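## Task

Find the box whose top shows the letter X and get only that box into the tote near the door, sitting fully inside it with no part over the rim. Every other box must stay on its desk. The robot must not topple or finish leaning, and the box must stay in place without the robot holding it.

## Robot and tools

ROBOT. A simulated Hello Robot Stretch 4 with a single arm. It has an omni-wheel base, a lift that slides up and down a mast, an arm that telescopes forward, a three-joint wrist (yaw, pitch, roll) and a two-finger gripper. It stands about 1.6 m tall, and the base rim lies within 0.23 m of the base origin. The cameras ride on the robot: head_camera, head_left_camera, head_right_camera and wrist_camera.

FRAMES. The base frame sits on the floor under the base centre, with x forward, y left and z up. hand_pose is a point between the open fingertips, given in this frame. With all wrist joints at 0 its axes line up with the base's. The printed value may be a little off. The odometry frame is wherever the base frame was when the scene began.

execute_actions(actions, cameras). actions is a list holding one action, or an empty list to just read the state and images. An action holds "base", "joints" or both, plus optional "pace" and "contact_limits". Alternatively it holds only {"end_of_arm": "enable_torque"}, which re-powers any wrist or gripper motor that has shut itself off. All motions in one action begin together and may finish at different times.
- base takes exactly one key. Each is a relative move from where the base last measured itself, never a pose. translate_m: metres straight ahead, forward positive, -2 to 2. strafe_m: metres sideways, left positive, -2 to 2. rotate_rad: radians turned in place, counter-clockwise (left) positive, -3.2 to 3.2.
- joints is a dict by joint name, with absolute targets, not offsets. lift_m: 0 to 1.2 m. arm_m: extension, 0 to 0.55 m. wrist_yaw_rad: -1.134 to 4.276, where 0 points forward, positive turns left, 3.14 is folded back, and above 3.4 the arm may block it. wrist_pitch_rad: -1.117 to 4.259, where 0 is level and 1.57 points straight down. wrist_roll_rad: -1.117 to 4.259, where 0 puts both fingers level and positive turns clockwise as seen from behind the gripper. gripper_m: fingertip gap, -0.038 to 0.141 m; values below 0 press the tips together. The tolerances for done are 0.004 m for lift, arm and gripper, 0.05 rad for pitch and 0.02 rad for yaw and roll. A joint target out of range gets clipped and run, and the result notes it. Any other bad value or unknown key rejects the whole call, and nothing moves.
- pace: "slow", "default", "fast" or "max". The base reaches 0.1/0.3/0.4/0.6 m/s and 1/2/3/4 rad/s. When the lift is above 0.2 m these caps drop, down to 0.3 m/s and 1 rad/s at 1.2 m.
- contact_limits: only arm_m, from 0 (gentlest) to 0.75 (firmest), default 0.5. It sets how hard an arm move may push before it halts.
- cameras: a list of names, or "all"; if null or left out you get all of them, and [] gives none. The pictures line lists the images in order.
A joint or base you omit may keep driving toward its earlier target without its status showing it. If a result reports a stop, any later execute_actions, wait or finished_scene calls in the same reply are skipped.

wait(seconds): 0 to 10 s with no new command; it returns the same things an empty action does.
zoom_image(camera, region): a closer look at the latest full image from that camera. region is [x0, y0, x1, y1] in pixels, with the origin at the top-left, and covers at most 504 by 504.
finished_scene(scene): ends scene 1 or 2 once the last command has been held, and reports success. It cannot be undone. The task must still be met at that moment. Replying without any tool call ends all scenes.

RESULTS. base_status and joint_status tell how each motion ended. done: reached the target (for the base, the wheels turned the commanded amount even if they slipped). off_target: settled away from the target and may still be pushing. contact_stop_at_<key>: it hit something; the part drops its target and goes slack, so a lift may sag under load and a base may drift. limit_stop_at_<name>: a built-in limit stopped it. limit_stop_at_tilt means a lean over 6 degrees; lift, arm and wheels go slack until the lean eases. limit_stop_at_own_body means the robot was about to hit itself, which is likely with pitch below -0.2 and roll below -0.4 or above 4; you may move away from the body. torque_fault means a wrist or gripper motor strained to its limit and went limp, and you must send enable_torque. Anything slack holds again once you command it. on_its_own reports what the call did not order, where held at means the held target. lidar_m: 12 distances in metres, in 30-degree sectors starting straight ahead and going counter-clockwise (4th left, 7th back, 10th right). A - means nothing seen, or something closer than 0.25 m. It covers about 0.15 m up to robot height and can miss clear items and thin legs. wrist_depth_mm: a 7x7 grid from top-left, 100 to 2000 mm, showing the robot's own body. base_odometry comes from the wheels only, with heading -3.142 to 3.142, left positive. If turned_by_wheels and turned_by_imu differ by more than about 0.1 rad, something slipped or hit. base_tilt is in degrees, forward and right positive, with a fixed bias up to about 1.5. motor_effort is a percentage with the peak in brackets, and it is noisy. For the wheels, positive means turning right.

GRIPPING. Command a gap smaller than the box. Squeezing further pulls the box toward the wrist, and opening pushes it out. Neither the reading nor done proves a grasp; look for a clear gripper effort change, and pitch effort growing with a load. Raise the lift if the fingertips catch on a surface.

START. Unfold by sending lift_m 0.4 with wrist_yaw_rad 0 together.

AVOID. Don't drive or turn carrying over 1 kg with arm_m above 0.2, especially at fast paces, and avoid sustained pushes with a high gripper: the robot can tip. Don't ram the gripper into things with base or arm moves. Don't drop or throw boxes, knock other boxes off desks, or hit things hard. Loose objects may now and then get nudged by outside forces. The robot keeps its last command while you think.

Each tool is called after "Call:" as a command line: name --argument value for each argument, lists and objects as JSON in quotes; but a table of rows of numbers goes row by row, as --pt "numbers of a row", without its own name.

## Session

Call:
execute_actions --actions '[]'

Scene clock: 0.00 s.
base_odometry: x=+0.000 y=+0.000 heading=+0.000 (m, m, rad; odometry frame)
turned_by_wheels: +0.000 (rad since the last result)
turned_by_imu: +0.000 (rad since the last result)
base_tilt: forward=+0.1 right=+0.0 (deg)
lidar_m: 2.18 1.00 0.84 0.82 0.89 0.77 0.75 0.86 0.89 0.87 0.96 1.59
base_status: not commanded
joint_positions: lift_m=+0.190 arm_m=-0.001 wrist_yaw_rad=+3.236 wrist_pitch_rad=-0.009 wrist_roll_rad=+0.010 gripper_m=+0.057
joint_status: not commanded
motor_effort: lift_m=+20 arm_m=-1 wrist_yaw_rad=+1 wrist_pitch_rad=-7 wrist_roll_rad=+1 gripper_m=-1 wheel_0=+0 wheel_1=+0 wheel_2=+0 (%)
hand_pose: x=-0.1252 y=+0.0597 z=+0.3704 quat_wxyz=(-0.047, +0.004, +0.005, +0.999) (m; base frame)
wrist_depth_mm: - 131 609 1229 1464 1397 1336 / - 109 131 1576 1499 1397 1397 / - 112 133 1576 1576 1464 1366 / - 126 169 1708 1618 1464 1397 / 140 1255 1576 1661 216 1430 1205 / 198 1229 201 1138 946 854 878 / 195 976 878 - - 732 683
pictures: head_camera, head_left_camera, head_right_camera, wrist_camera
Images, in order (width x height): head_camera 420x560, head_left_camera 420x672, head_right_camera 420x672, wrist_camera 616x392.

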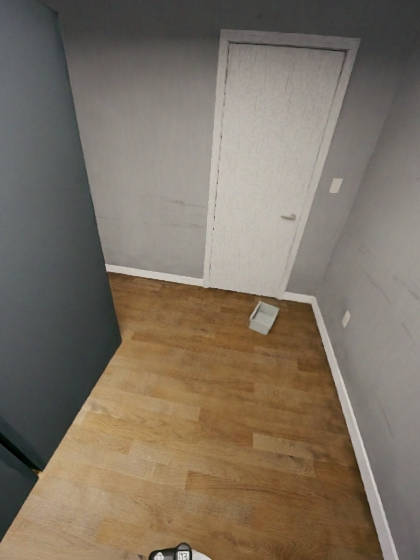

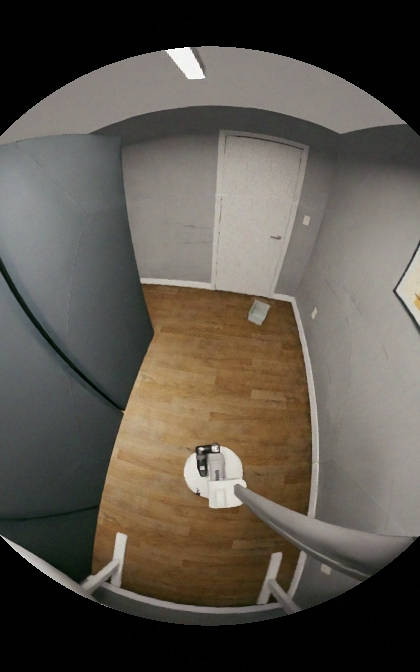

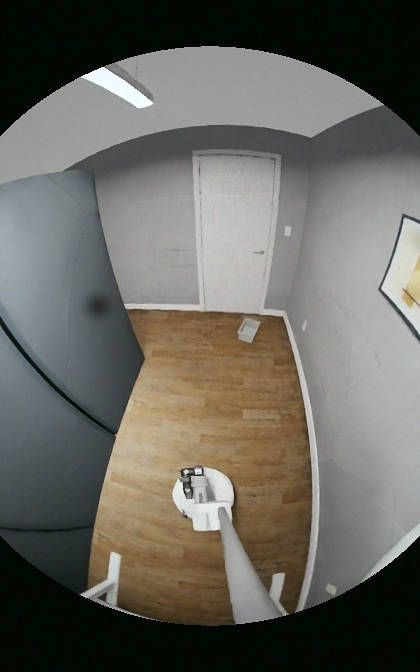

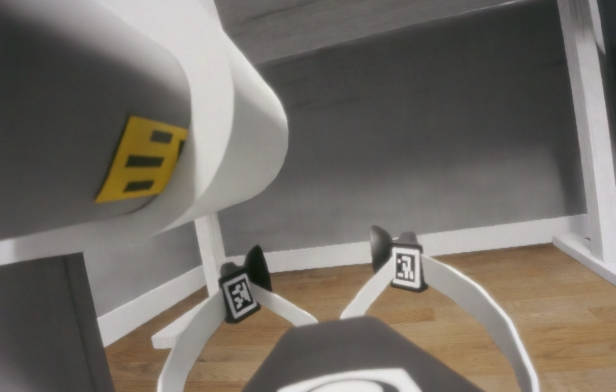

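Call:
execute_actions --actions '[{"base": {"rotate_rad": 3.14}, "pace": "fast"}]'

Scene clock: 5.10 s.
base_odometry: x=+0.000 y=+0.000 heading=+3.140 (m, m, rad; odometry frame)
turned_by_wheels: +3.140 (rad since the last result)
turned_by_imu: +3.098 (rad since the last result)
base_tilt: forward=+0.3 right=-0.2 (deg)
lidar_m: 0.73 0.83 0.88 0.87 0.99 1.62 2.20 1.00 0.83 0.83 0.92 0.75
base_status: done
joint_positions: lift_m=+0.190 arm_m=-0.001 wrist_yaw_rad=+3.236 wrist_pitch_rad=-0.009 wrist_roll_rad=+0.010 gripper_m=+0.057
joint_status: not commanded
motor_effort: lift_m=+20(20) arm_m=-1(1) wrist_yaw_rad=+1(1) wrist_pitch_rad=-9(8) wrist_roll_rad=+1(1) gripper_m=-3(2) wheel_0=-3(12) wheel_1=-1(9) wheel_2=-1(12) (%)
hand_pose: x=-0.1252 y=+0.0598 z=+0.3704 quat_wxyz=(-0.047, +0.004, +0.005, +0.999) (m; base frame)
wrist_depth_mm: - 131 - - - - 1708 / - 108 131 - - - 1863 / - 112 133 - - - - / - 126 169 - - - 1921 / 141 1182 - - 216 1464 1281 / 198 1205 202 1118 960 878 878 / 195 976 891 - - 723 683
pictures: head_camera, head_left_camera, head_right_camera, wrist_camera
Images, in order (width x height): head_camera 420x560, head_left_camera 420x672, head_right_camera 420x672, wrist_camera 616x392.

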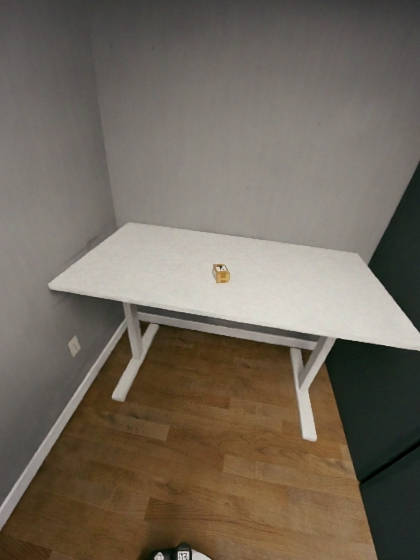

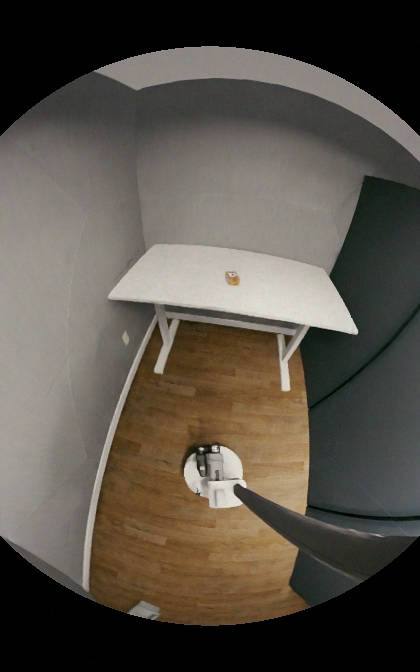

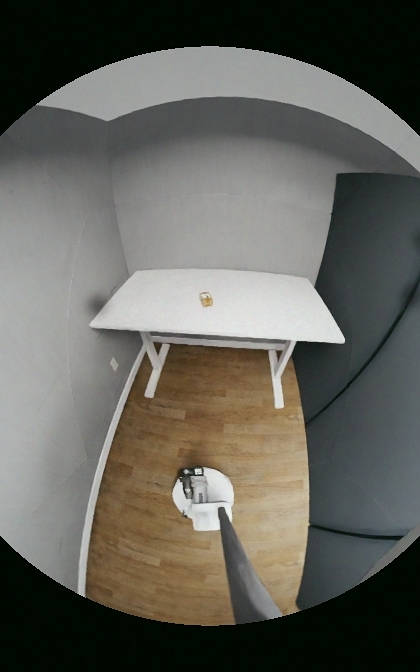

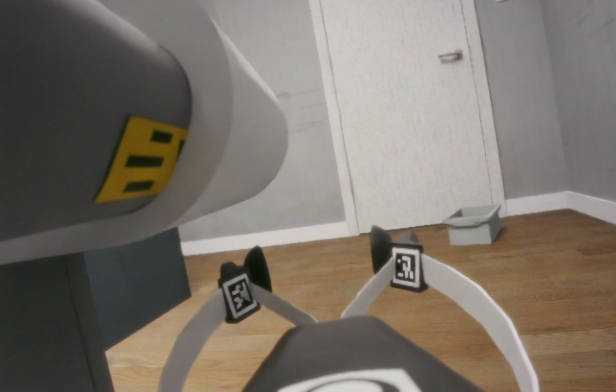

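Call:
zoom_image --camera "head_camera" --region '[190, 250, 250, 300]'

Region (190, 250, 250, 300) of head_camera's 420x560 image, scaled by 8.400, with more detail than that image has.

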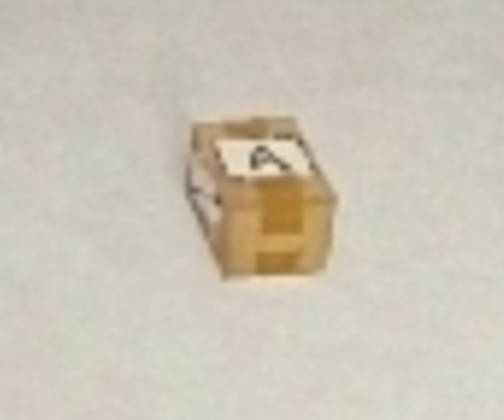

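Call:
execute_actions --actions '[{"base": {"rotate_rad": -1.55}, "pace": "fast"}]' --cameras '[]'

Call:
execute_actions --actions '[{"base": {"strafe_m": -1.5}, "pace": "fast"}]'

Scene clock: 19.40 s.
base_odometry: x=+0.000 y=+0.000 heading=+1.590 (m, m, rad; odometry frame)
turned_by_wheels: -1.550 (rad since the last result)
turned_by_imu: -1.530 (rad since the last result)
base_tilt: forward=+0.1 right=-0.1 (deg)
lidar_m: 0.83 0.91 0.75 0.74 0.84 0.86 0.87 0.98 1.66 2.17 0.97 0.84
base_status: done
joint_positions: lift_m=+0.190 arm_m=-0.001 wrist_yaw_rad=+3.236 wrist_pitch_rad=-0.009 wrist_roll_rad=+0.010 gripper_m=+0.057
joint_status: not commanded
motor_effort: lift_m=+20(20) arm_m=-1(1) wrist_yaw_rad=+1(1) wrist_pitch_rad=-8(7) wrist_roll_rad=+1(1) gripper_m=-1(0) wheel_0=+1(11) wheel_1=-1(8) wheel_2=-1(8) (%)
hand_pose: x=-0.1252 y=+0.0598 z=+0.3704 quat_wxyz=(-0.047, +0.004, +0.005, +0.999) (m; base frame)
wrist_depth_mm: - 131 627 946 904 854 820 / - 108 131 976 904 866 820 / - 112 133 946 917 878 831 / - 126 169 1008 931 891 842 / 140 1160 1078 1008 217 904 842 / 198 1182 200 991 931 866 842 / 194 960 891 - - 723 683
pictures: none
No camera images: the call's "cameras" was empty. Leave "cameras" out to get every camera's image.

Scene clock: 24.30 s.
base_odometry: x=+1.500 y=+0.028 heading=+1.590 (m, m, rad; odometry frame)
turned_by_wheels: +0.000 (rad since the last result)
turned_by_imu: +0.000 (rad since the last result)
base_tilt: forward=+0.2 right=-0.1 (deg)
lidar_m: 0.54 0.59 1.00 2.23 1.41 1.20 0.54 0.75 0.71 0.73 0.85 1.40
base_status: done
joint_positions: lift_m=+0.190 arm_m=-0.001 wrist_yaw_rad=+3.236 wrist_pitch_rad=-0.009 wrist_roll_rad=+0.010 gripper_m=+0.057
joint_status: not commanded
motor_effort: lift_m=+20(20) arm_m=-1(1) wrist_yaw_rad=+1(2) wrist_pitch_rad=-8(7) wrist_roll_rad=+1(1) gripper_m=+2(2) wheel_0=+0(14) wheel_1=+1(12) wheel_2=-1(2) (%)
hand_pose: x=-0.1252 y=+0.0597 z=+0.3704 quat_wxyz=(-0.047, +0.004, +0.005, +0.999) (m; base frame)
wrist_depth_mm: - 131 750 1308 1205 1138 1060 / - 108 131 1308 1182 1138 1060 / - 112 133 1281 1205 1160 1118 / - 126 169 1308 1255 1182 1138 / 141 1042 1430 1366 216 1205 1118 / 199 1078 200 917 946 866 866 / 195 946 750 - - 732 683
pictures: head_camera, head_left_camera, head_right_camera, wrist_camera
Images, in order (width x height): head_camera 420x560, head_left_camera 420x672, head_right_camera 420x672, wrist_camera 616x392.

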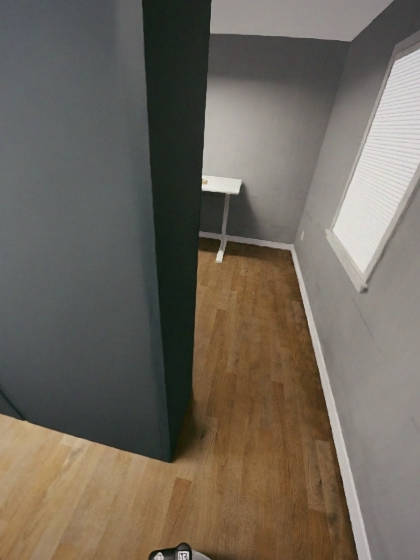

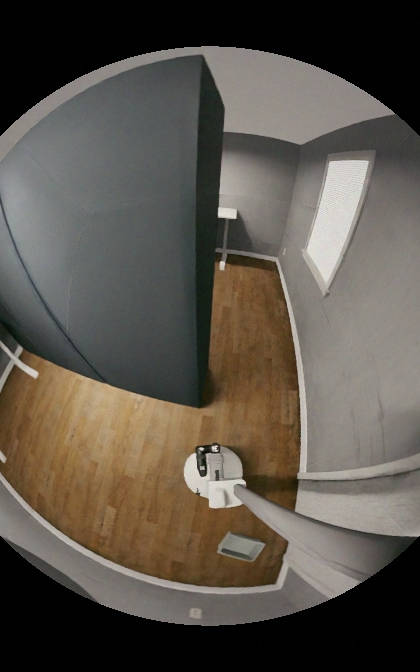

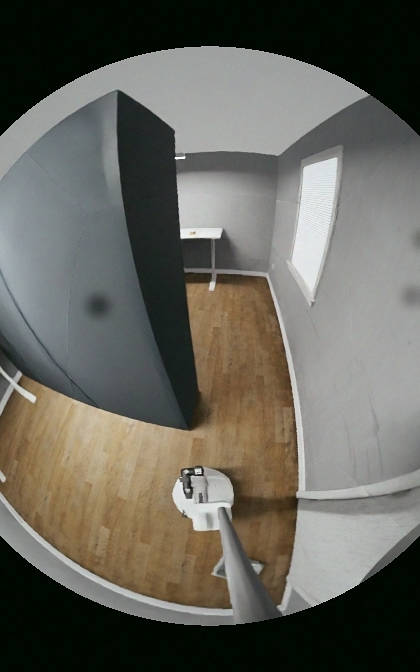

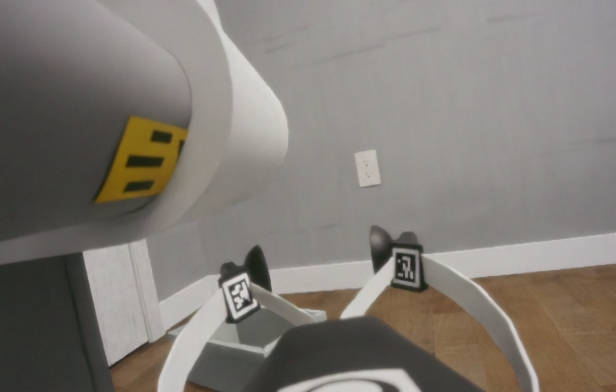

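Call:
execute_actions --actions '[{"base": {"rotate_rad": -0.2}, "pace": "fast"}]' --cameras '[]'

Call:
execute_actions --actions '[{"base": {"strafe_m": -0.3}, "pace": "fast"}]'

Scene clock: 31.83 s.
base_odometry: x=+1.500 y=+0.028 heading=+1.390 (m, m, rad; odometry frame)
turned_by_wheels: -0.200 (rad since the last result)
turned_by_imu: -0.197 (rad since the last result)
base_tilt: forward=+0.2 right=-0.2 (deg)
lidar_m: 0.73 0.54 0.77 2.19 1.65 1.25 0.65 0.60 0.75 0.71 0.78 1.11
base_status: done
joint_positions: lift_m=+0.190 arm_m=-0.001 wrist_yaw_rad=+3.236 wrist_pitch_rad=-0.009 wrist_roll_rad=+0.010 gripper_m=+0.057
joint_status: not commanded
motor_effort: lift_m=+20(20) arm_m=-1(1) wrist_yaw_rad=+0(1) wrist_pitch_rad=-7(8) wrist_roll_rad=+1(1) gripper_m=-2(2) wheel_0=+3(9) wheel_1=+0(7) wheel_2=+1(6) (%)
hand_pose: x=-0.1252 y=+0.0597 z=+0.3704 quat_wxyz=(-0.047, +0.004, +0.005, +0.999) (m; base frame)
wrist_depth_mm: - 131 715 1229 1229 1205 1182 / - 108 131 1255 1229 1205 1205 / - 112 133 1281 1255 1255 1205 / - 126 169 1281 1281 1229 1205 / 141 1308 1336 1308 216 1255 1229 / 198 1281 202 1160 960 878 878 / 196 732 732 - - 732 691
pictures: none
No camera images: the call's "cameras" was empty. Leave "cameras" out to get every camera's image.

Scene clock: 33.73 s.
base_odometry: x=+1.795 y=-0.026 heading=+1.390 (m, m, rad; odometry frame)
turned_by_wheels: +0.000 (rad since the last result)
turned_by_imu: +0.001 (rad since the last result)
base_tilt: forward=+0.2 right=-0.1 (deg)
lidar_m: 1.81 0.69 0.74 2.16 1.68 1.26 0.59 0.61 0.44 0.42 0.48 0.66
base_status: done
joint_positions: lift_m=+0.190 arm_m=-0.001 wrist_yaw_rad=+3.236 wrist_pitch_rad=-0.009 wrist_roll_rad=+0.010 gripper_m=+0.057
joint_status: not commanded
motor_effort: lift_m=+20(20) arm_m=-1(1) wrist_yaw_rad=+1(2) wrist_pitch_rad=-8(9) wrist_roll_rad=+1(1) gripper_m=-2(2) wheel_0=+2(13) wheel_1=+0(12) wheel_2=+0(1) (%)
hand_pose: x=-0.1252 y=+0.0597 z=+0.3704 quat_wxyz=(-0.047, +0.004, +0.005, +0.999) (m; base frame)
wrist_depth_mm: - 130 723 1255 1229 1229 1205 / - 108 131 1281 1281 1255 1205 / - 112 133 1281 1255 1229 1182 / - 126 168 1308 1281 1255 1255 / 141 842 1336 1308 216 1255 1229 / 199 854 200 878 809 854 878 / 195 809 809 - - 741 676
pictures: head_camera, head_left_camera, head_right_camera, wrist_camera
Images, in order (width x height): head_camera 420x560, head_left_camera 420x672, head_right_camera 420x672, wrist_camera 616x392.

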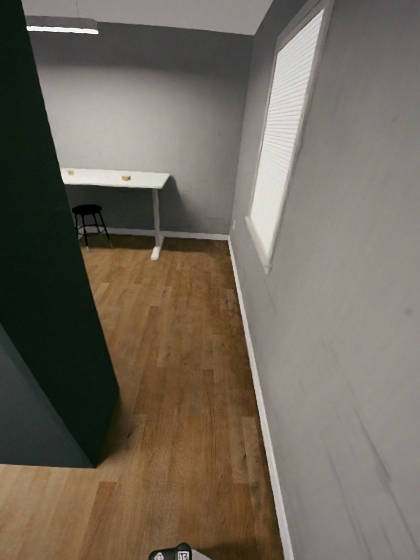

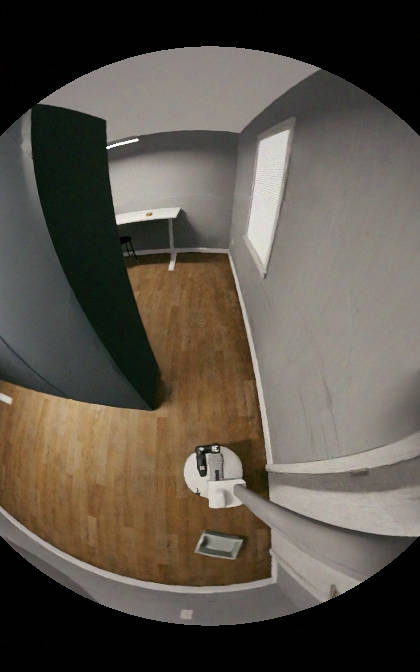

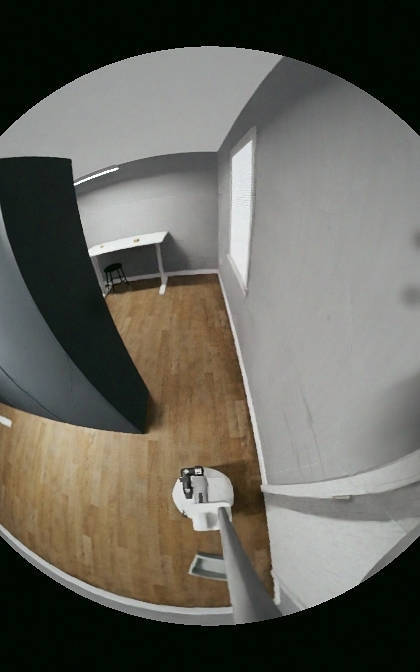

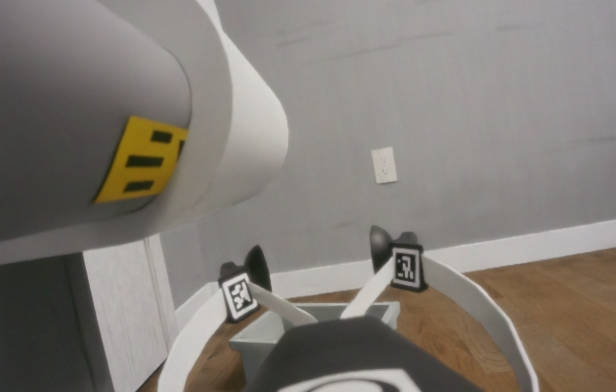

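Call:
execute_actions --actions '[{"base": {"translate_m": 1.8}, "pace": "fast"}]'

Scene clock: 43.37 s.
base_odometry: x=+2.117 y=+1.745 heading=+1.391 (m, m, rad; odometry frame)
turned_by_wheels: +0.000 (rad since the last result)
turned_by_imu: -0.001 (rad since the last result)
base_tilt: forward=+0.2 right=-0.2 (deg)
lidar_m: 1.57 1.06 1.37 2.46 1.17 0.96 1.79 0.64 0.46 0.43 0.48 0.64
base_status: done
joint_positions: lift_m=+0.190 arm_m=-0.001 wrist_yaw_rad=+3.236 wrist_pitch_rad=-0.009 wrist_roll_rad=+0.010 gripper_m=+0.057
joint_status: not commanded
motor_effort: lift_m=+20(20) arm_m=-2(2) wrist_yaw_rad=+0(1) wrist_pitch_rad=-6(8) wrist_roll_rad=+1(2) gripper_m=-4(2) wheel_0=+2(10) wheel_1=+0(8) wheel_2=+3(13) (%)
hand_pose: x=-0.1252 y=+0.0597 z=+0.3704 quat_wxyz=(-0.047, +0.004, +0.005, +0.999) (m; base frame)
wrist_depth_mm: - 131 - - - 1025 1255 / - 108 131 - - 991 1229 / - 112 133 - - 1060 1281 / - 126 169 - - 1078 1255 / 141 931 1430 - 216 1098 1060 / 199 946 200 1118 960 866 878 / 195 878 891 - - 732 683
pictures: head_camera, head_left_camera, head_right_camera, wrist_camera
Images, in order (width x height): head_camera 420x560, head_left_camera 420x672, head_right_camera 420x672, wrist_camera 616x392.

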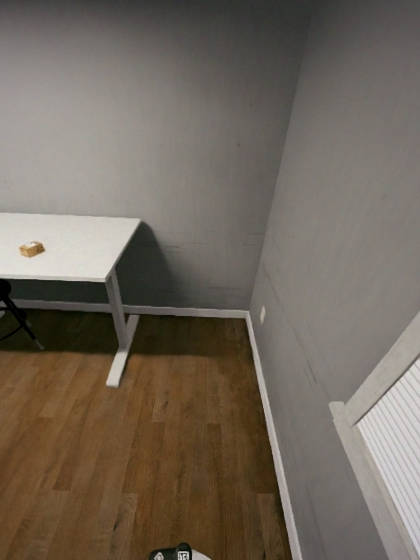

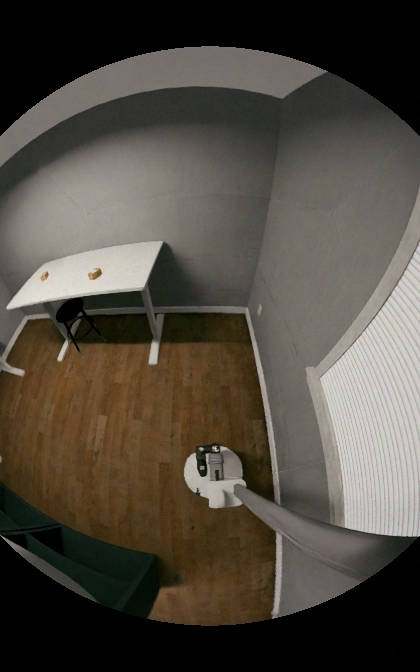

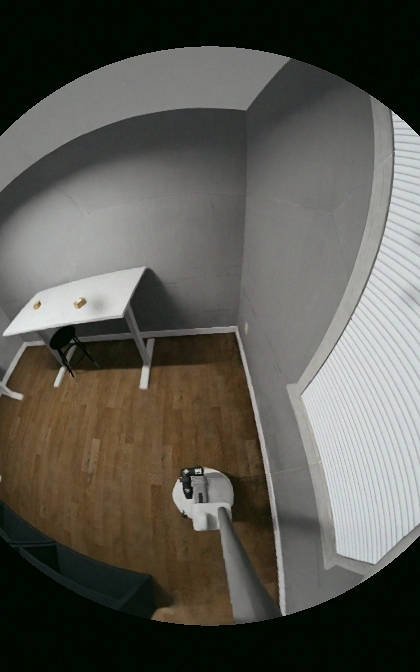

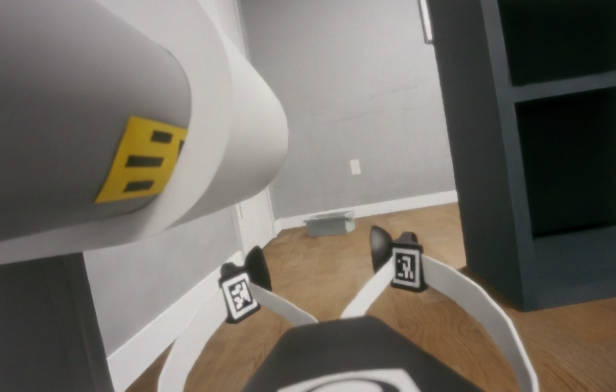

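Call:
zoom_image --camera "head_camera" --region '[0, 225, 70, 275]'

Call:
execute_actions --actions '[{"base": {"strafe_m": 1.2}, "pace": "fast"}]'

Region (0, 225, 70, 275) of head_camera's 420x560 image, scaled by 7.200, with more detail than that image has; it fills the top 360 rows of this view, and the rest is white.

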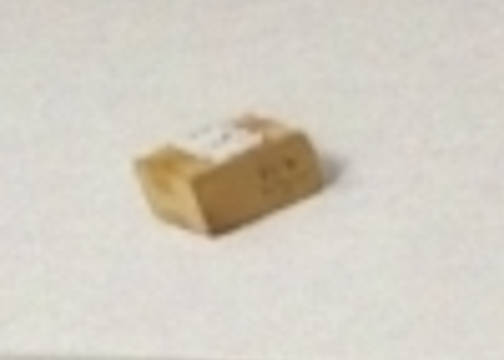

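Scene clock: 50.07 s.
base_odometry: x=+0.937 y=+1.960 heading=+1.390 (m, m, rad; odometry frame)
turned_by_wheels: +0.000 (rad since the last result)
turned_by_imu: -0.001 (rad since the last result)
base_tilt: forward=+0.2 right=-0.1 (deg)
lidar_m: 0.92 1.00 1.30 1.25 1.12 0.84 0.78 0.80 1.75 1.65 1.70 1.00
base_status: done
joint_positions: lift_m=+0.190 arm_m=-0.001 wrist_yaw_rad=+3.236 wrist_pitch_rad=-0.009 wrist_roll_rad=+0.010 gripper_m=+0.057
joint_status: not commanded
motor_effort: lift_m=+20(20) arm_m=-1(1) wrist_yaw_rad=+1(1) wrist_pitch_rad=-8(9) wrist_roll_rad=+2(1) gripper_m=-6(2) wheel_0=+2(14) wheel_1=-3(13) wheel_2=+0(2) (%)
hand_pose: x=-0.1252 y=+0.0597 z=+0.3704 quat_wxyz=(-0.047, +0.004, +0.005, +0.999) (m; base frame)
wrist_depth_mm: - 131 634 1281 1255 1205 1229 / - 108 131 1336 854 1255 1229 / - 112 133 960 904 1281 1255 / - 126 169 1336 1025 1281 1255 / 141 1229 1366 1366 217 1205 1060 / 199 1118 201 931 891 866 854 / 195 946 891 - - 741 683
pictures: head_camera, head_left_camera, head_right_camera, wrist_camera
Images, in order (width x height): head_camera 420x560, head_left_camera 420x672, head_right_camera 420x672, wrist_camera 616x392.

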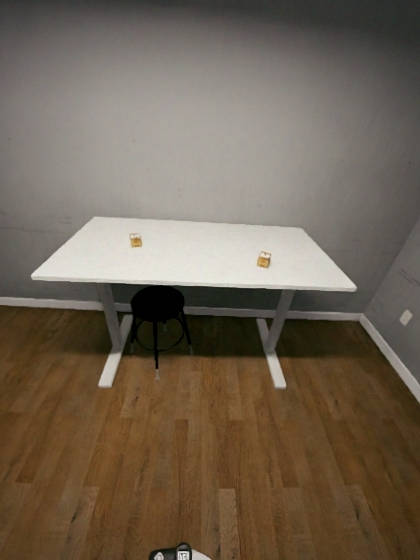

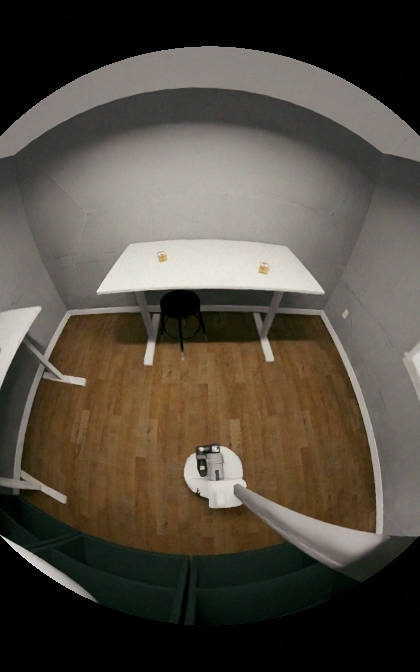

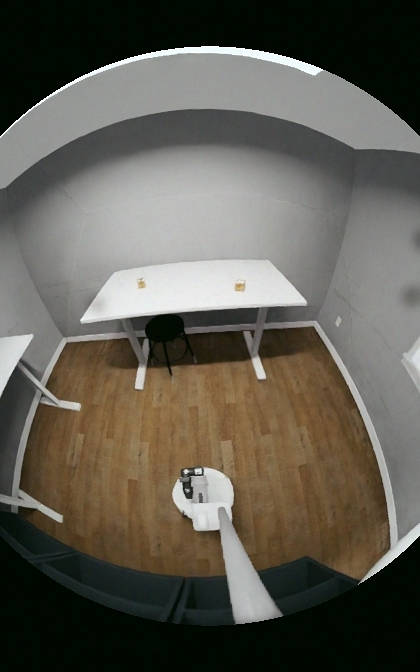

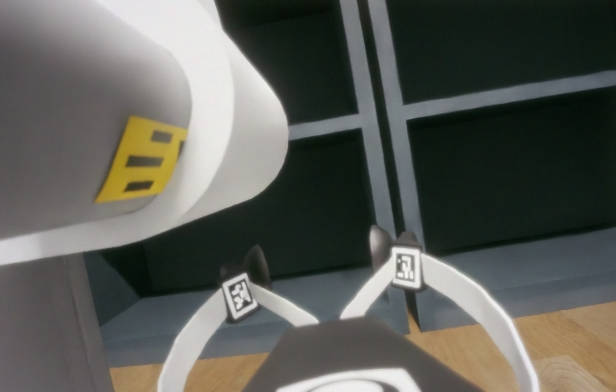

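Call:
zoom_image --camera "head_camera" --region '[240, 240, 290, 280]'

Call:
zoom_image --camera "head_camera" --region '[110, 220, 160, 260]'

Region (240, 240, 290, 280) of head_camera's 420x560 image, scaled by 10.080, with more detail than that image has; it fills the top 403 rows of this view, and the rest is white.

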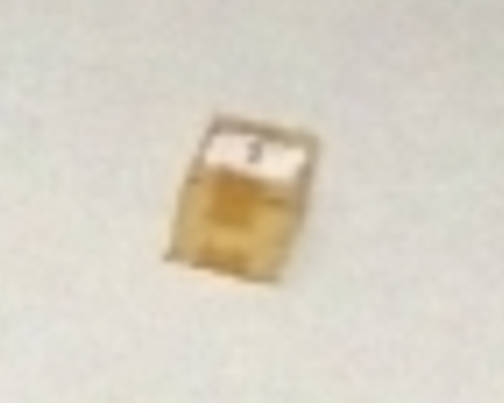

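Region (110, 220, 160, 260) of head_camera's 420x560 image, scaled by 10.080, with more detail than that image has; it fills the top 403 rows of this view, and the rest is white.

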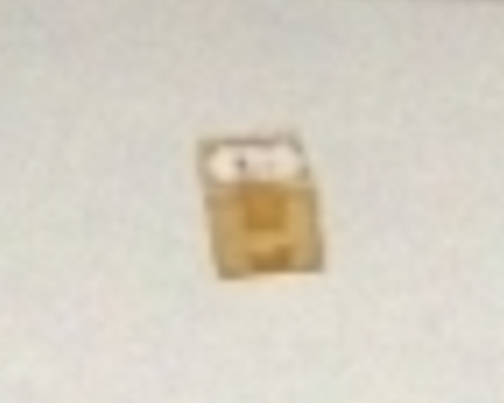

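Call:
execute_actions --actions '[{"base": {"translate_m": 0.45}, "pace": "fast"}]' --cameras '["head_camera", "head_left_camera"]'

Scene clock: 58.43 s.
base_odometry: x=+1.017 y=+2.403 heading=+1.391 (m, m, rad; odometry frame)
turned_by_wheels: +0.000 (rad since the last result)
turned_by_imu: +0.000 (rad since the last result)
base_tilt: forward=+0.1 right=+0.0 (deg)
lidar_m: 0.50 0.49 0.74 1.23 1.31 1.30 1.25 1.29 1.73 1.66 0.74 0.55
base_status: done
joint_positions: lift_m=+0.190 arm_m=-0.001 wrist_yaw_rad=+3.236 wrist_pitch_rad=-0.009 wrist_roll_rad=+0.010 gripper_m=+0.057
joint_status: not commanded
motor_effort: lift_m=+20(20) arm_m=-1(2) wrist_yaw_rad=+2(1) wrist_pitch_rad=-7(5) wrist_roll_rad=+1(1) gripper_m=-5(0) wheel_0=+2(9) wheel_1=+0(8) wheel_2=+1(13) (%)
hand_pose: x=-0.1252 y=+0.0597 z=+0.3704 quat_wxyz=(-0.047, +0.004, +0.005, +0.999) (m; base frame)
wrist_depth_mm: - 131 732 1397 1537 1618 1499 / - 108 131 1661 1708 1661 1464 / - 112 133 1661 1464 1708 1661 / - 126 169 1756 1708 1756 1618 / 141 1537 1808 1661 216 1281 1255 / 198 1430 200 1118 946 854 878 / 195 960 891 - - 723 683
pictures: head_camera, head_left_camera
Images, in order (width x height): head_camera 420x560, head_left_camera 420x672.

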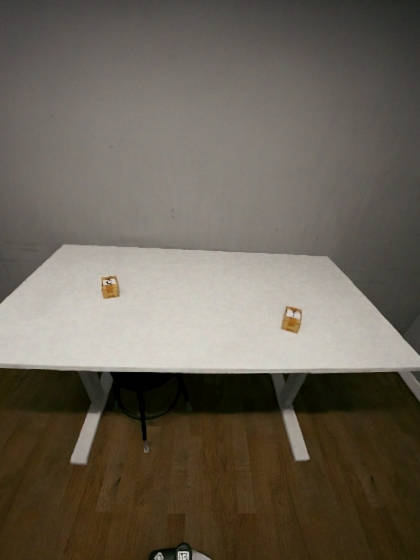

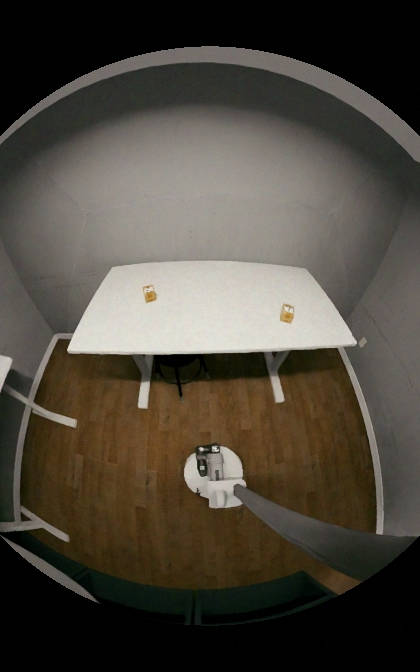

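Call:
zoom_image --camera "head_camera" --region '[265, 295, 320, 345]'

Call:
zoom_image --camera "head_camera" --region '[85, 265, 135, 310]'

Region (265, 295, 320, 345) of head_camera's 420x560 image, scaled by 9.164, with more detail than that image has; it fills the top 458 rows of this view, and the rest is white.

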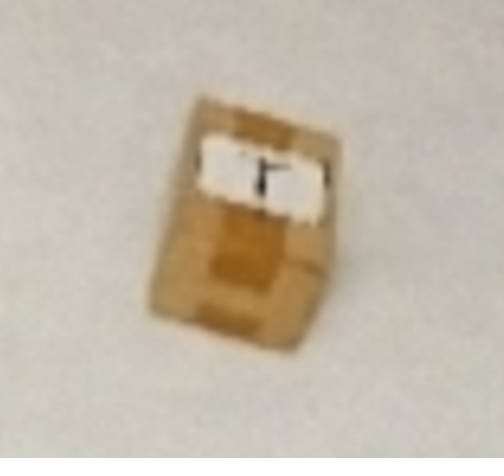

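Region (85, 265, 135, 310) of head_camera's 420x560 image, scaled by 10.080, with more detail than that image has; it fills the top 454 rows of this view, and the rest is white.

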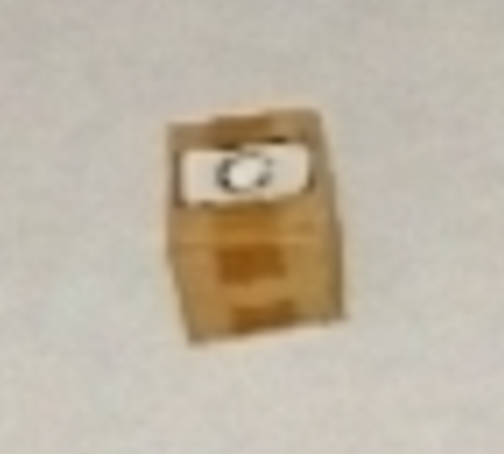

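Call:
execute_actions --actions '[{"base": {"rotate_rad": 1.75}, "pace": "fast"}]' --cameras '["head_camera", "head_left_camera"]'

Scene clock: 66.33 s.
base_odometry: x=+1.017 y=+2.403 heading=+3.141 (m, m, rad; odometry frame)
turned_by_wheels: +1.750 (rad since the last result)
turned_by_imu: +1.727 (rad since the last result)
base_tilt: forward=+0.2 right=-0.1 (deg)
lidar_m: 1.24 1.41 1.24 1.21 1.40 1.67 1.66 0.60 0.50 0.49 0.55 1.26
base_status: done
joint_positions: lift_m=+0.190 arm_m=-0.001 wrist_yaw_rad=+3.236 wrist_pitch_rad=-0.009 wrist_roll_rad=+0.010 gripper_m=+0.057
joint_status: not commanded
motor_effort: lift_m=+20(20) arm_m=-1(1) wrist_yaw_rad=+1(1) wrist_pitch_rad=-6(8) wrist_roll_rad=+1(1) gripper_m=-4(4) wheel_0=-1(10) wheel_1=-1(10) wheel_2=+2(10) (%)
hand_pose: x=-0.1252 y=+0.0597 z=+0.3704 quat_wxyz=(-0.047, +0.004, +0.005, +0.999) (m; base frame)
wrist_depth_mm: - 130 976 1756 1661 1537 1464 / - 108 131 1756 1618 1576 1464 / - 111 133 1756 1708 1576 1499 / - 126 169 1808 1661 1618 1576 / 141 1808 1921 1808 216 1430 1281 / 200 1464 200 1138 946 854 878 / 195 904 891 - - 741 683
pictures: head_camera, head_left_camera
Images, in order (width x height): head_camera 420x560, head_left_camera 420x672.

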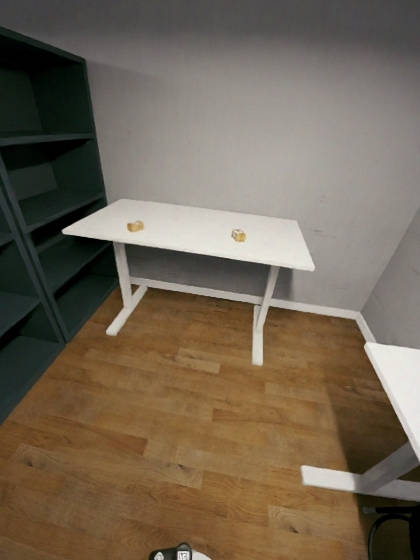

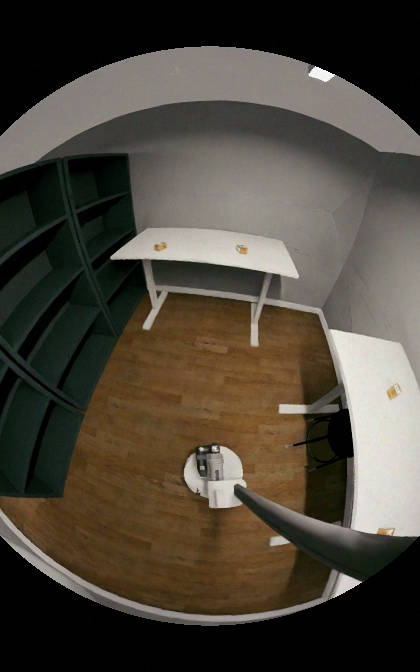

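Call:
execute_actions --actions '[{"base": {"translate_m": 0.7}, "pace": "fast"}]' --cameras '["head_camera", "head_left_camera"]'

Scene clock: 72.50 s.
base_odometry: x=+0.317 y=+2.403 heading=+3.141 (m, m, rad; odometry frame)
turned_by_wheels: +0.000 (rad since the last result)
turned_by_imu: +0.000 (rad since the last result)
base_tilt: forward=+0.1 right=-0.1 (deg)
lidar_m: 0.53 0.65 1.08 1.09 1.25 2.39 1.54 0.76 0.62 0.63 0.69 0.56
base_status: done
joint_positions: lift_m=+0.190 arm_m=-0.001 wrist_yaw_rad=+3.236 wrist_pitch_rad=-0.009 wrist_roll_rad=+0.010 gripper_m=+0.057
joint_status: not commanded
motor_effort: lift_m=+20(20) arm_m=-1(1) wrist_yaw_rad=+1(1) wrist_pitch_rad=-5(8) wrist_roll_rad=+1(1) gripper_m=-3(5) wheel_0=+3(9) wheel_1=+2(9) wheel_2=+0(13) (%)
hand_pose: x=-0.1252 y=+0.0597 z=+0.3704 quat_wxyz=(-0.047, +0.004, +0.005, +0.999) (m; base frame)
wrist_depth_mm: - 130 - - - - - / - 108 131 - - - - / - 112 133 - - - - / - 126 169 - - - - / 140 1808 - - 216 1464 1281 / 199 1537 201 1138 946 854 866 / 195 960 878 - - 732 683
pictures: head_camera, head_left_camera
Images, in order (width x height): head_camera 420x560, head_left_camera 420x672.

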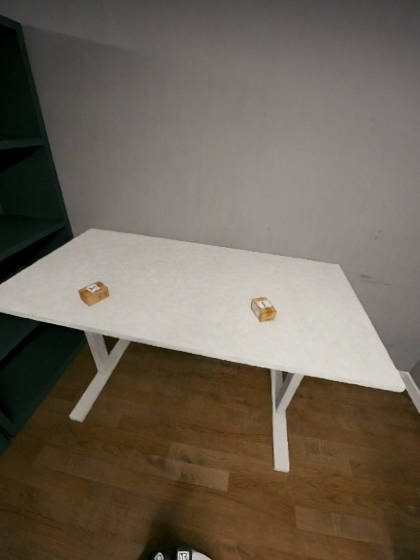

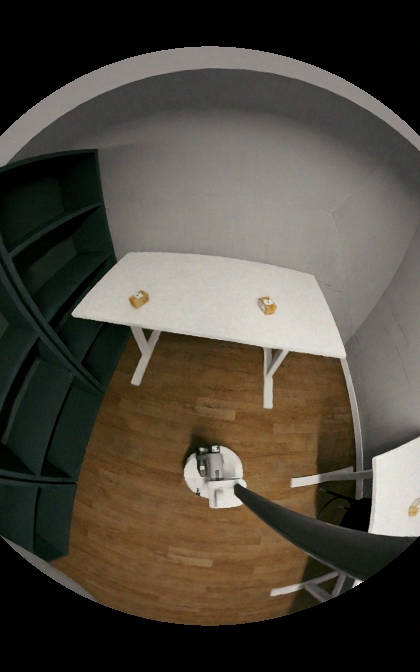

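Call:
zoom_image --camera "head_camera" --region '[235, 285, 290, 335]'

Call:
zoom_image --camera "head_camera" --region '[65, 270, 120, 315]'

Region (235, 285, 290, 335) of head_camera's 420x560 image, scaled by 9.164, with more detail than that image has; it fills the top 458 rows of this view, and the rest is white.

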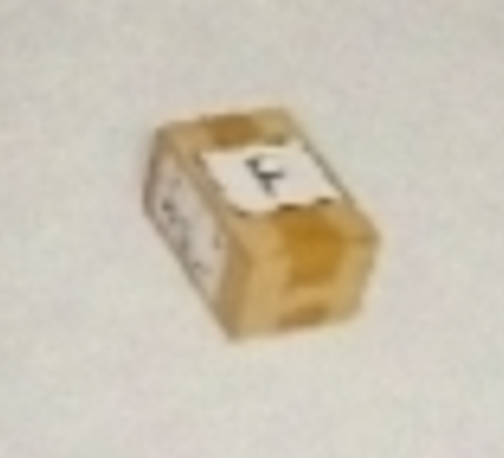

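Region (65, 270, 120, 315) of head_camera's 420x560 image, scaled by 9.164, with more detail than that image has; it fills the top 412 rows of this view, and the rest is white.

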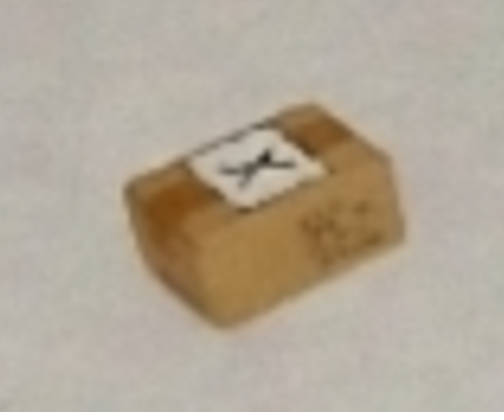

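Call:
execute_actions --actions '[{"base": {"strafe_m": 0.45}, "joints": {"lift_m": 1.05, "wrist_yaw_rad": 0, "wrist_pitch_rad": 1.57, "gripper_m": 0.13}, "pace": "fast"}]'

Scene clock: 105.70 s.
base_odometry: x=+0.317 y=+1.953 heading=+3.141 (m, m, rad; odometry frame)
turned_by_wheels: +0.000 (rad since the last result)
turned_by_imu: +0.000 (rad since the last result)
base_tilt: forward=+0.2 right=-0.1 (deg)
lidar_m: 0.64 0.74 0.67 0.66 0.77 1.22 2.29 1.35 1.07 1.06 0.76 0.65
base_status: done
joint_positions: lift_m=+1.050 arm_m=-0.001 wrist_yaw_rad=+0.000 wrist_pitch_rad=+1.570 wrist_roll_rad=+0.010 gripper_m=+0.130
joint_status: all done
motor_effort: lift_m=+22(23) arm_m=-1(1) wrist_yaw_rad=+1(5) wrist_pitch_rad=-2(1) wrist_roll_rad=+1(1) gripper_m=+0(5) wheel_0=+1(14) wheel_1=-1(13) wheel_2=-1(2) (%)
hand_pose: x=+0.1705 y=-0.0874 z=+0.9395 quat_wxyz=(+0.707, +0.004, +0.707, -0.004) (m; base frame)
wrist_depth_mm: 1042 1078 1118 1098 1098 1098 1098 / 1025 1118 1118 1118 1160 1118 1118 / 1060 1118 1118 1138 1138 1138 1138 / 1078 1160 1138 931 1160 1160 1160 / 1060 1138 946 946 1160 208 1160 / 1078 1160 198 866 1160 1160 1160 / 1078 1160 1182 - - 1160 1205
pictures: head_camera, head_left_camera, head_right_camera, wrist_camera
Images, in order (width x height): head_camera 420x560, head_left_camera 420x672, head_right_camera 420x672, wrist_camera 616x392.

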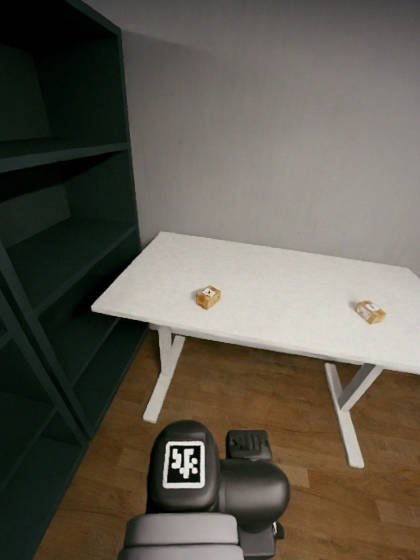

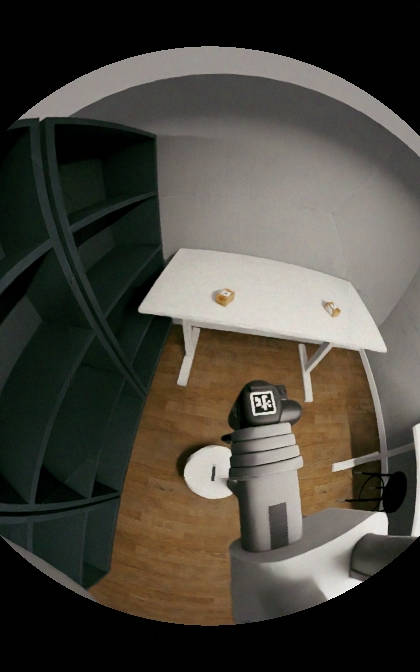

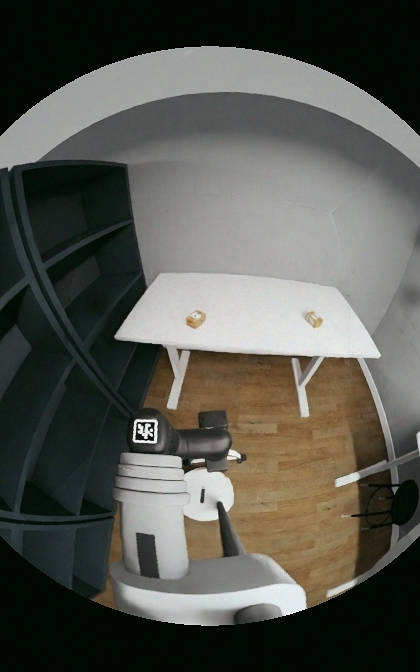

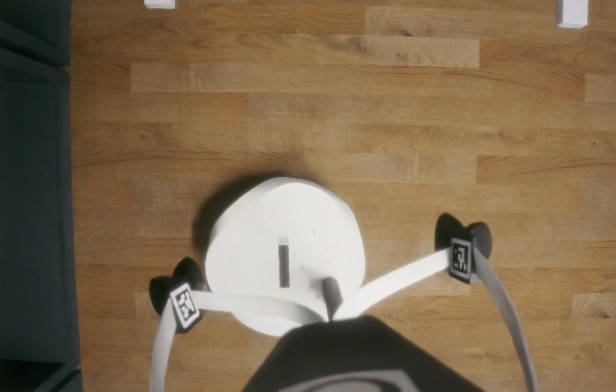

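Call:
execute_actions --actions '[{"base": {"translate_m": 0.25}, "joints": {"arm_m": 0.33, "wrist_roll_rad": -0.8}, "pace": "fast"}]'

Scene clock: 118.00 s.
torque_fault: wrist_pitch_rad switched itself off since the last result.
base_odometry: x=+0.067 y=+1.953 heading=+3.142 (m, m, rad; odometry frame)
turned_by_wheels: +0.000 (rad since the last result)
turned_by_imu: +0.000 (rad since the last result)
base_tilt: forward=+0.2 right=-0.1 (deg)
lidar_m: 0.41 0.50 0.60 0.60 0.71 1.13 2.53 1.39 1.12 0.95 0.50 0.45
base_status: done
joint_positions: lift_m=+1.050 arm_m=+0.329 wrist_yaw_rad=-0.001 wrist_pitch_rad=+2.135 wrist_roll_rad=-0.800 gripper_m=+0.130
joint_status: all done
on_its_own: wrist_pitch_rad is off since a torque_fault, until you send "end_of_arm": "enable_torque" (your +1.570 is given up)
motor_effort: lift_m=+20(22) arm_m=+5(17) wrist_yaw_rad=+5(41) wrist_pitch_rad=+0(98) wrist_roll_rad=+2(5) gripper_m=+2(1) wheel_0=+3(8) wheel_1=+1(8) wheel_2=-1(15) (%)
hand_pose: x=+0.3454 y=-0.0872 z=+0.9845 quat_wxyz=(+0.444, -0.187, +0.807, +0.341) (m; base frame)
wrist_depth_mm: 1281 1229 1205 195 182 170 - / 1281 1336 1281 991 195 181 172 / 1430 1537 1397 1042 976 195 183 / 1756 1708 1499 1118 1281 208 197 / - 1863 1618 1464 1308 214 211 / - - 200 707 1499 1366 229 / - - - - - 1464 1397
pictures: head_camera, head_left_camera, head_right_camera, wrist_camera
Images, in order (width x height): head_camera 420x560, head_left_camera 420x672, head_right_camera 420x672, wrist_camera 616x392.

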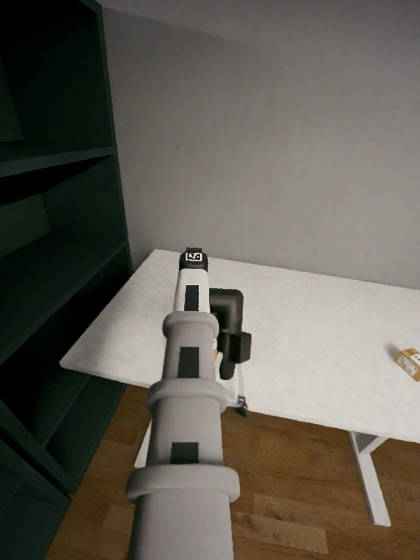

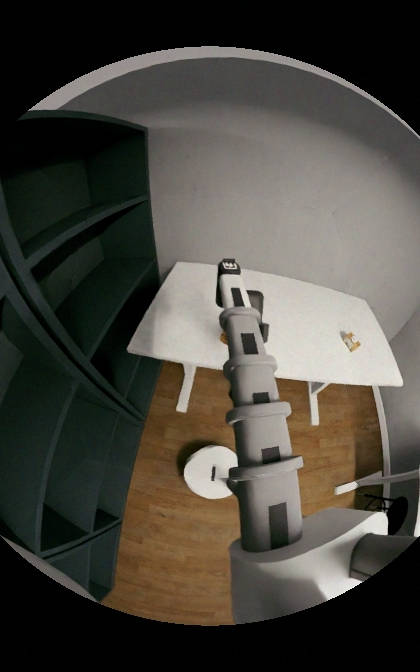

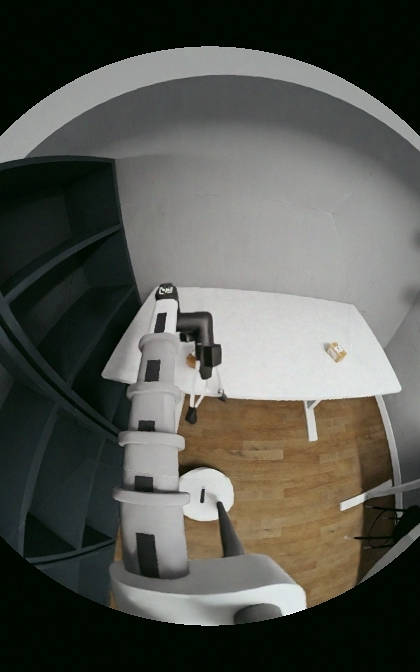

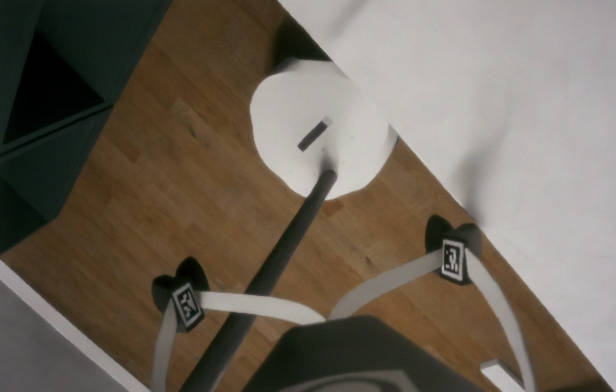

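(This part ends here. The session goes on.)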